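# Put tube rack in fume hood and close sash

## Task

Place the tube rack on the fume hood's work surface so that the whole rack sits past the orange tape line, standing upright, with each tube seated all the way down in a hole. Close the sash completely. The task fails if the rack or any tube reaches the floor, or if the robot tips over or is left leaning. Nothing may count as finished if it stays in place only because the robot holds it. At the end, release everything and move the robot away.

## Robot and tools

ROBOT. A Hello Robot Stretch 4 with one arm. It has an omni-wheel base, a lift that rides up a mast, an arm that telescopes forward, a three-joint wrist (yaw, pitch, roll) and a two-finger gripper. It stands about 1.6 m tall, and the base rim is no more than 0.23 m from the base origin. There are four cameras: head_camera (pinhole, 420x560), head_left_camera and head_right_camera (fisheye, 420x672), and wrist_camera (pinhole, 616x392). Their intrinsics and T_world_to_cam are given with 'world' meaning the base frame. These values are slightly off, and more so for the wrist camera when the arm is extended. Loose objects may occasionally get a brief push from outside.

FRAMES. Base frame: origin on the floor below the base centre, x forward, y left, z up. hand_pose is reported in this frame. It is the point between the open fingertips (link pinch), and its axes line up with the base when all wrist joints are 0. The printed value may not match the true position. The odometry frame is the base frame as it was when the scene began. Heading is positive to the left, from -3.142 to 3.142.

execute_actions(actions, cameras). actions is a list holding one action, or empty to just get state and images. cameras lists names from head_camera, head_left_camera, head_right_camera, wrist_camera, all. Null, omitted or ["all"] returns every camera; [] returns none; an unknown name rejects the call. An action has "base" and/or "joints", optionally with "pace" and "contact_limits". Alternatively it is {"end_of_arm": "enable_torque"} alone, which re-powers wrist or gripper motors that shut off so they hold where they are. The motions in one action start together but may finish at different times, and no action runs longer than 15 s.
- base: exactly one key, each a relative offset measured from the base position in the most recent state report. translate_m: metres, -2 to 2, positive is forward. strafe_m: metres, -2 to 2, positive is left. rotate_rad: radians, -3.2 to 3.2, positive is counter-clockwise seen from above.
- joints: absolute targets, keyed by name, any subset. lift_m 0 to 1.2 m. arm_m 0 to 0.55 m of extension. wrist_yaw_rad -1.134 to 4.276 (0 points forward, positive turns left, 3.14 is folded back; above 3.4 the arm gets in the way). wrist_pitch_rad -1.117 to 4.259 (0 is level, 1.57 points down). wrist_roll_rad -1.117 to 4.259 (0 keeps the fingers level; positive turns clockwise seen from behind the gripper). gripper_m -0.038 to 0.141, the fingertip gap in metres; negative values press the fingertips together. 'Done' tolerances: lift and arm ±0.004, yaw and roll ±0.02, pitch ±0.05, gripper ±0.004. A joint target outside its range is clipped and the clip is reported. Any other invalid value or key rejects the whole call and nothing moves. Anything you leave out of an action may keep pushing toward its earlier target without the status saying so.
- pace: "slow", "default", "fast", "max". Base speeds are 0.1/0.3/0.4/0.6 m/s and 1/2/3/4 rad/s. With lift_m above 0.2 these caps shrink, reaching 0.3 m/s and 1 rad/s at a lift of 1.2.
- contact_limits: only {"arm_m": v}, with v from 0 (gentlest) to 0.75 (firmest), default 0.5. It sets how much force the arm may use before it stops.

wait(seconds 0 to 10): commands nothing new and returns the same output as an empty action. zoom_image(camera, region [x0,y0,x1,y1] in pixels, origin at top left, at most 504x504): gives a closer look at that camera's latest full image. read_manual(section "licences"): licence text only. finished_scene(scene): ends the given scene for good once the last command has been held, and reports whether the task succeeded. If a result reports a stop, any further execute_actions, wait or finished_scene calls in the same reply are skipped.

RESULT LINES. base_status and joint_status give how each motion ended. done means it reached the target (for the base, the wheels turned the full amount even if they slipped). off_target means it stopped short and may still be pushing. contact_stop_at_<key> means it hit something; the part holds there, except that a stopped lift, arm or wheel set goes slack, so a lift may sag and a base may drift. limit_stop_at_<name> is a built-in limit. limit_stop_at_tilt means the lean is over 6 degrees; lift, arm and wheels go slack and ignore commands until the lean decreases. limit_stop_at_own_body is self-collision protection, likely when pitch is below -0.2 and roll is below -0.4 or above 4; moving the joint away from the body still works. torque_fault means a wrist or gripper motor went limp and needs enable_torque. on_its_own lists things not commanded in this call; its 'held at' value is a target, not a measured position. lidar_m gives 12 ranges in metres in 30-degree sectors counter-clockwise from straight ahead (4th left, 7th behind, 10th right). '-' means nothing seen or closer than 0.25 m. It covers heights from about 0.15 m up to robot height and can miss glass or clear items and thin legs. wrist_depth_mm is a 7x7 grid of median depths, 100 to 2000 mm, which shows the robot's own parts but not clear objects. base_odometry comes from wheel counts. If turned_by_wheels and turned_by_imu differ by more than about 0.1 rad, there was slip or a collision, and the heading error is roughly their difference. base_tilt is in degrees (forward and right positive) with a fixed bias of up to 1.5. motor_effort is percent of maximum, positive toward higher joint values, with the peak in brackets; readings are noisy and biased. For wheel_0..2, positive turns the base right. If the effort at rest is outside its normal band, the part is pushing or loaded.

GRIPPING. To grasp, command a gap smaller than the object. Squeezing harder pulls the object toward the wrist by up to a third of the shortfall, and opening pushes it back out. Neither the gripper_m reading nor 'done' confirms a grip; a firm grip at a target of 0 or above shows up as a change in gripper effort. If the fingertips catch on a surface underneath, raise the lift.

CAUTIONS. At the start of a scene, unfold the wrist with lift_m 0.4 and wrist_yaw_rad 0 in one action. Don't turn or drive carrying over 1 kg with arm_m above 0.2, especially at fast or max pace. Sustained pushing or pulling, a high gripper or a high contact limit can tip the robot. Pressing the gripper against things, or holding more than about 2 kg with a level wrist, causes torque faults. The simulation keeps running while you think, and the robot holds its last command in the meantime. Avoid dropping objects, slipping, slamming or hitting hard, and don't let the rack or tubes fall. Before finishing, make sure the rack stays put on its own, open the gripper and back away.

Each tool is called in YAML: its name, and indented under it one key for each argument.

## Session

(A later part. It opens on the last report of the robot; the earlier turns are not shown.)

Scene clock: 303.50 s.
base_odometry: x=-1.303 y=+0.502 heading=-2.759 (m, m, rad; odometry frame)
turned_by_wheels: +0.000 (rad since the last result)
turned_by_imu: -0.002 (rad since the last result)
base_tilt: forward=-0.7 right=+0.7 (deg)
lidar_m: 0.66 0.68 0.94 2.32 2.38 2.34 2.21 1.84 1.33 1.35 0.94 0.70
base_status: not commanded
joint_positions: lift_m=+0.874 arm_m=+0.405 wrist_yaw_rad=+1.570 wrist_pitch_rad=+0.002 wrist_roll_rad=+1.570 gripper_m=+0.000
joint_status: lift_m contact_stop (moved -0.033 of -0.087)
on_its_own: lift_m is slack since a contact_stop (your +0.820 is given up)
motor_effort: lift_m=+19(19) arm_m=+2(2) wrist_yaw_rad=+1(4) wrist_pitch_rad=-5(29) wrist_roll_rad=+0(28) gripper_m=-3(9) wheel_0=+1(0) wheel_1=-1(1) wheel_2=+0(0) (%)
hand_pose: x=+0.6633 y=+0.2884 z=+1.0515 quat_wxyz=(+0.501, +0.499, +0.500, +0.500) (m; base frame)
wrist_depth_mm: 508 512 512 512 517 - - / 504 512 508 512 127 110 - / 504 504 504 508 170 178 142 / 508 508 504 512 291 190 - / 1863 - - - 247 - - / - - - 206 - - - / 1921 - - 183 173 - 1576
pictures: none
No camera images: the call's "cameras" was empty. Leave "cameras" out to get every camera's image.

execute_actions:
  actions:
    - {"joints":{"lift_m":0.82},"pace":"slow"}
  cameras: ["wrist_camera"]

Scene clock: 313.73 s.
base_odometry: x=-1.303 y=+0.502 heading=-2.759 (m, m, rad; odometry frame)
turned_by_wheels: +0.000 (rad since the last result)
turned_by_imu: -0.002 (rad since the last result)
base_tilt: forward=-0.7 right=+0.8 (deg)
lidar_m: 0.65 0.69 0.93 2.31 2.34 2.35 2.21 1.81 1.35 1.35 0.98 0.69
base_status: not commanded
joint_positions: lift_m=+0.855 arm_m=+0.405 wrist_yaw_rad=+1.570 wrist_pitch_rad=+0.002 wrist_roll_rad=+1.570 gripper_m=+0.000
joint_status: lift_m contact_stop (moved -0.019 of -0.054)
on_its_own: lift_m is slack since a contact_stop (your +0.820 is given up)
motor_effort: lift_m=+19(18) arm_m=+2(1) wrist_yaw_rad=+1(3) wrist_pitch_rad=-4(25) wrist_roll_rad=+1(24) gripper_m=-1(7) wheel_0=+1(1) wheel_1=+0(1) wheel_2=+0(0) (%)
hand_pose: x=+0.6633 y=+0.2884 z=+1.0326 quat_wxyz=(+0.501, +0.499, +0.500, +0.500) (m; base frame)
wrist_depth_mm: 508 508 517 512 512 - - / 508 512 508 512 119 110 - / 500 504 504 508 170 143 116 / 504 504 508 512 232 152 - / 1983 - - - 217 - - / - - - 206 - 191 - / 1983 - - 183 173 - 1537
pictures: wrist_camera
camera_calibration (this result's frames):
wrist_camera: T_world_to_cam=[[0.0113438, -0.0445058, -0.998945, 1.02902], [-0.998789, 0.0473341, -0.0134509, 0.728801], [0.0478828, 0.997887, -0.0439149, -0.0469479], [0, 0, 0, 1]] pos_world=[0.718493, 0.0581489, 1.03567]
Images, in order (width x height): wrist_camera 616x392.

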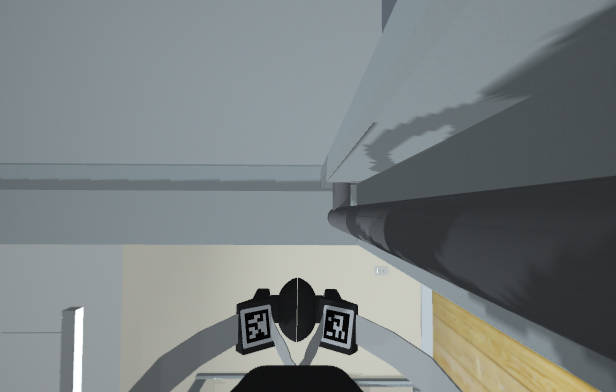

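execute_actions:
  actions:
    - {"joints":{"lift_m":0.82},"pace":"slow"}
  cameras: []

Scene clock: 318.53 s.
base_odometry: x=-1.303 y=+0.502 heading=-2.759 (m, m, rad; odometry frame)
turned_by_wheels: +0.000 (rad since the last result)
turned_by_imu: -0.002 (rad since the last result)
base_tilt: forward=-0.6 right=+0.7 (deg)
lidar_m: 0.65 0.70 0.93 2.36 2.37 2.34 2.24 1.82 1.37 1.35 0.99 0.71
base_status: not commanded
joint_positions: lift_m=+0.840 arm_m=+0.405 wrist_yaw_rad=+1.569 wrist_pitch_rad=-0.003 wrist_roll_rad=+1.566 gripper_m=+0.000
joint_status: lift_m contact_stop (moved -0.015 of -0.035)
on_its_own: lift_m is slack since a contact_stop (your +0.820 is given up)
motor_effort: lift_m=+15(16) arm_m=+2(1) wrist_yaw_rad=+2(3) wrist_pitch_rad=+8(26) wrist_roll_rad=+12(23) gripper_m=-8(7) wheel_0=+1(1) wheel_1=-1(1) wheel_2=-1(1) (%)
hand_pose: x=+0.6635 y=+0.2884 z=+1.0185 quat_wxyz=(+0.501, +0.500, +0.498, +0.502) (m; base frame)
wrist_depth_mm: 512 512 512 512 504 - - / 500 512 508 508 126 106 - / 504 504 512 508 166 126 - / 504 504 508 508 227 144 - / 1921 - - - 182 - - / - - - 206 - 143 - / 1921 - - 183 174 - -
pictures: none
No camera images: the call's "cameras" was empty. Leave "cameras" out to get every camera's image.

Bottomed out.

execute_actions:
  actions:
    - {"joints":{"lift_m":0.88,"arm_m":0.1}}
  cameras: []

finished_scene:
  scene: 1

Scene clock: 324.23 s.
base_odometry: x=-1.303 y=+0.502 heading=-2.759 (m, m, rad; odometry frame)
turned_by_wheels: +0.000 (rad since the last result)
turned_by_imu: -0.002 (rad since the last result)
base_tilt: forward=-0.8 right=+0.8 (deg)
lidar_m: 0.64 0.68 0.96 2.32 2.37 2.35 2.23 1.86 1.35 1.32 0.96 0.70
base_status: not commanded
joint_positions: lift_m=+0.880 arm_m=+0.101 wrist_yaw_rad=+1.570 wrist_pitch_rad=+0.002 wrist_roll_rad=+1.570 gripper_m=+0.000
joint_status: all done
motor_effort: lift_m=+22(23) arm_m=-7(9) wrist_yaw_rad=+1(3) wrist_pitch_rad=-5(5) wrist_roll_rad=+0(7) gripper_m=-5(6) wheel_0=+1(0) wheel_1=-1(1) wheel_2=-1(1) (%)
hand_pose: x=+0.3598 y=+0.2884 z=+1.0574 quat_wxyz=(+0.501, +0.499, +0.500, +0.500) (m; base frame)
wrist_depth_mm: 544 544 539 535 535 535 539 / - - - - - - 1499 / - - - - - - 1499 / - - - - - - 1499 / 1983 - - - - - 1499 / 1921 - - 206 - - 1499 / 1863 - - 183 173 - 1499
pictures: none
No camera images: the call's "cameras" was empty. Leave "cameras" out to get every camera's image.

The scene is finished: the task was done.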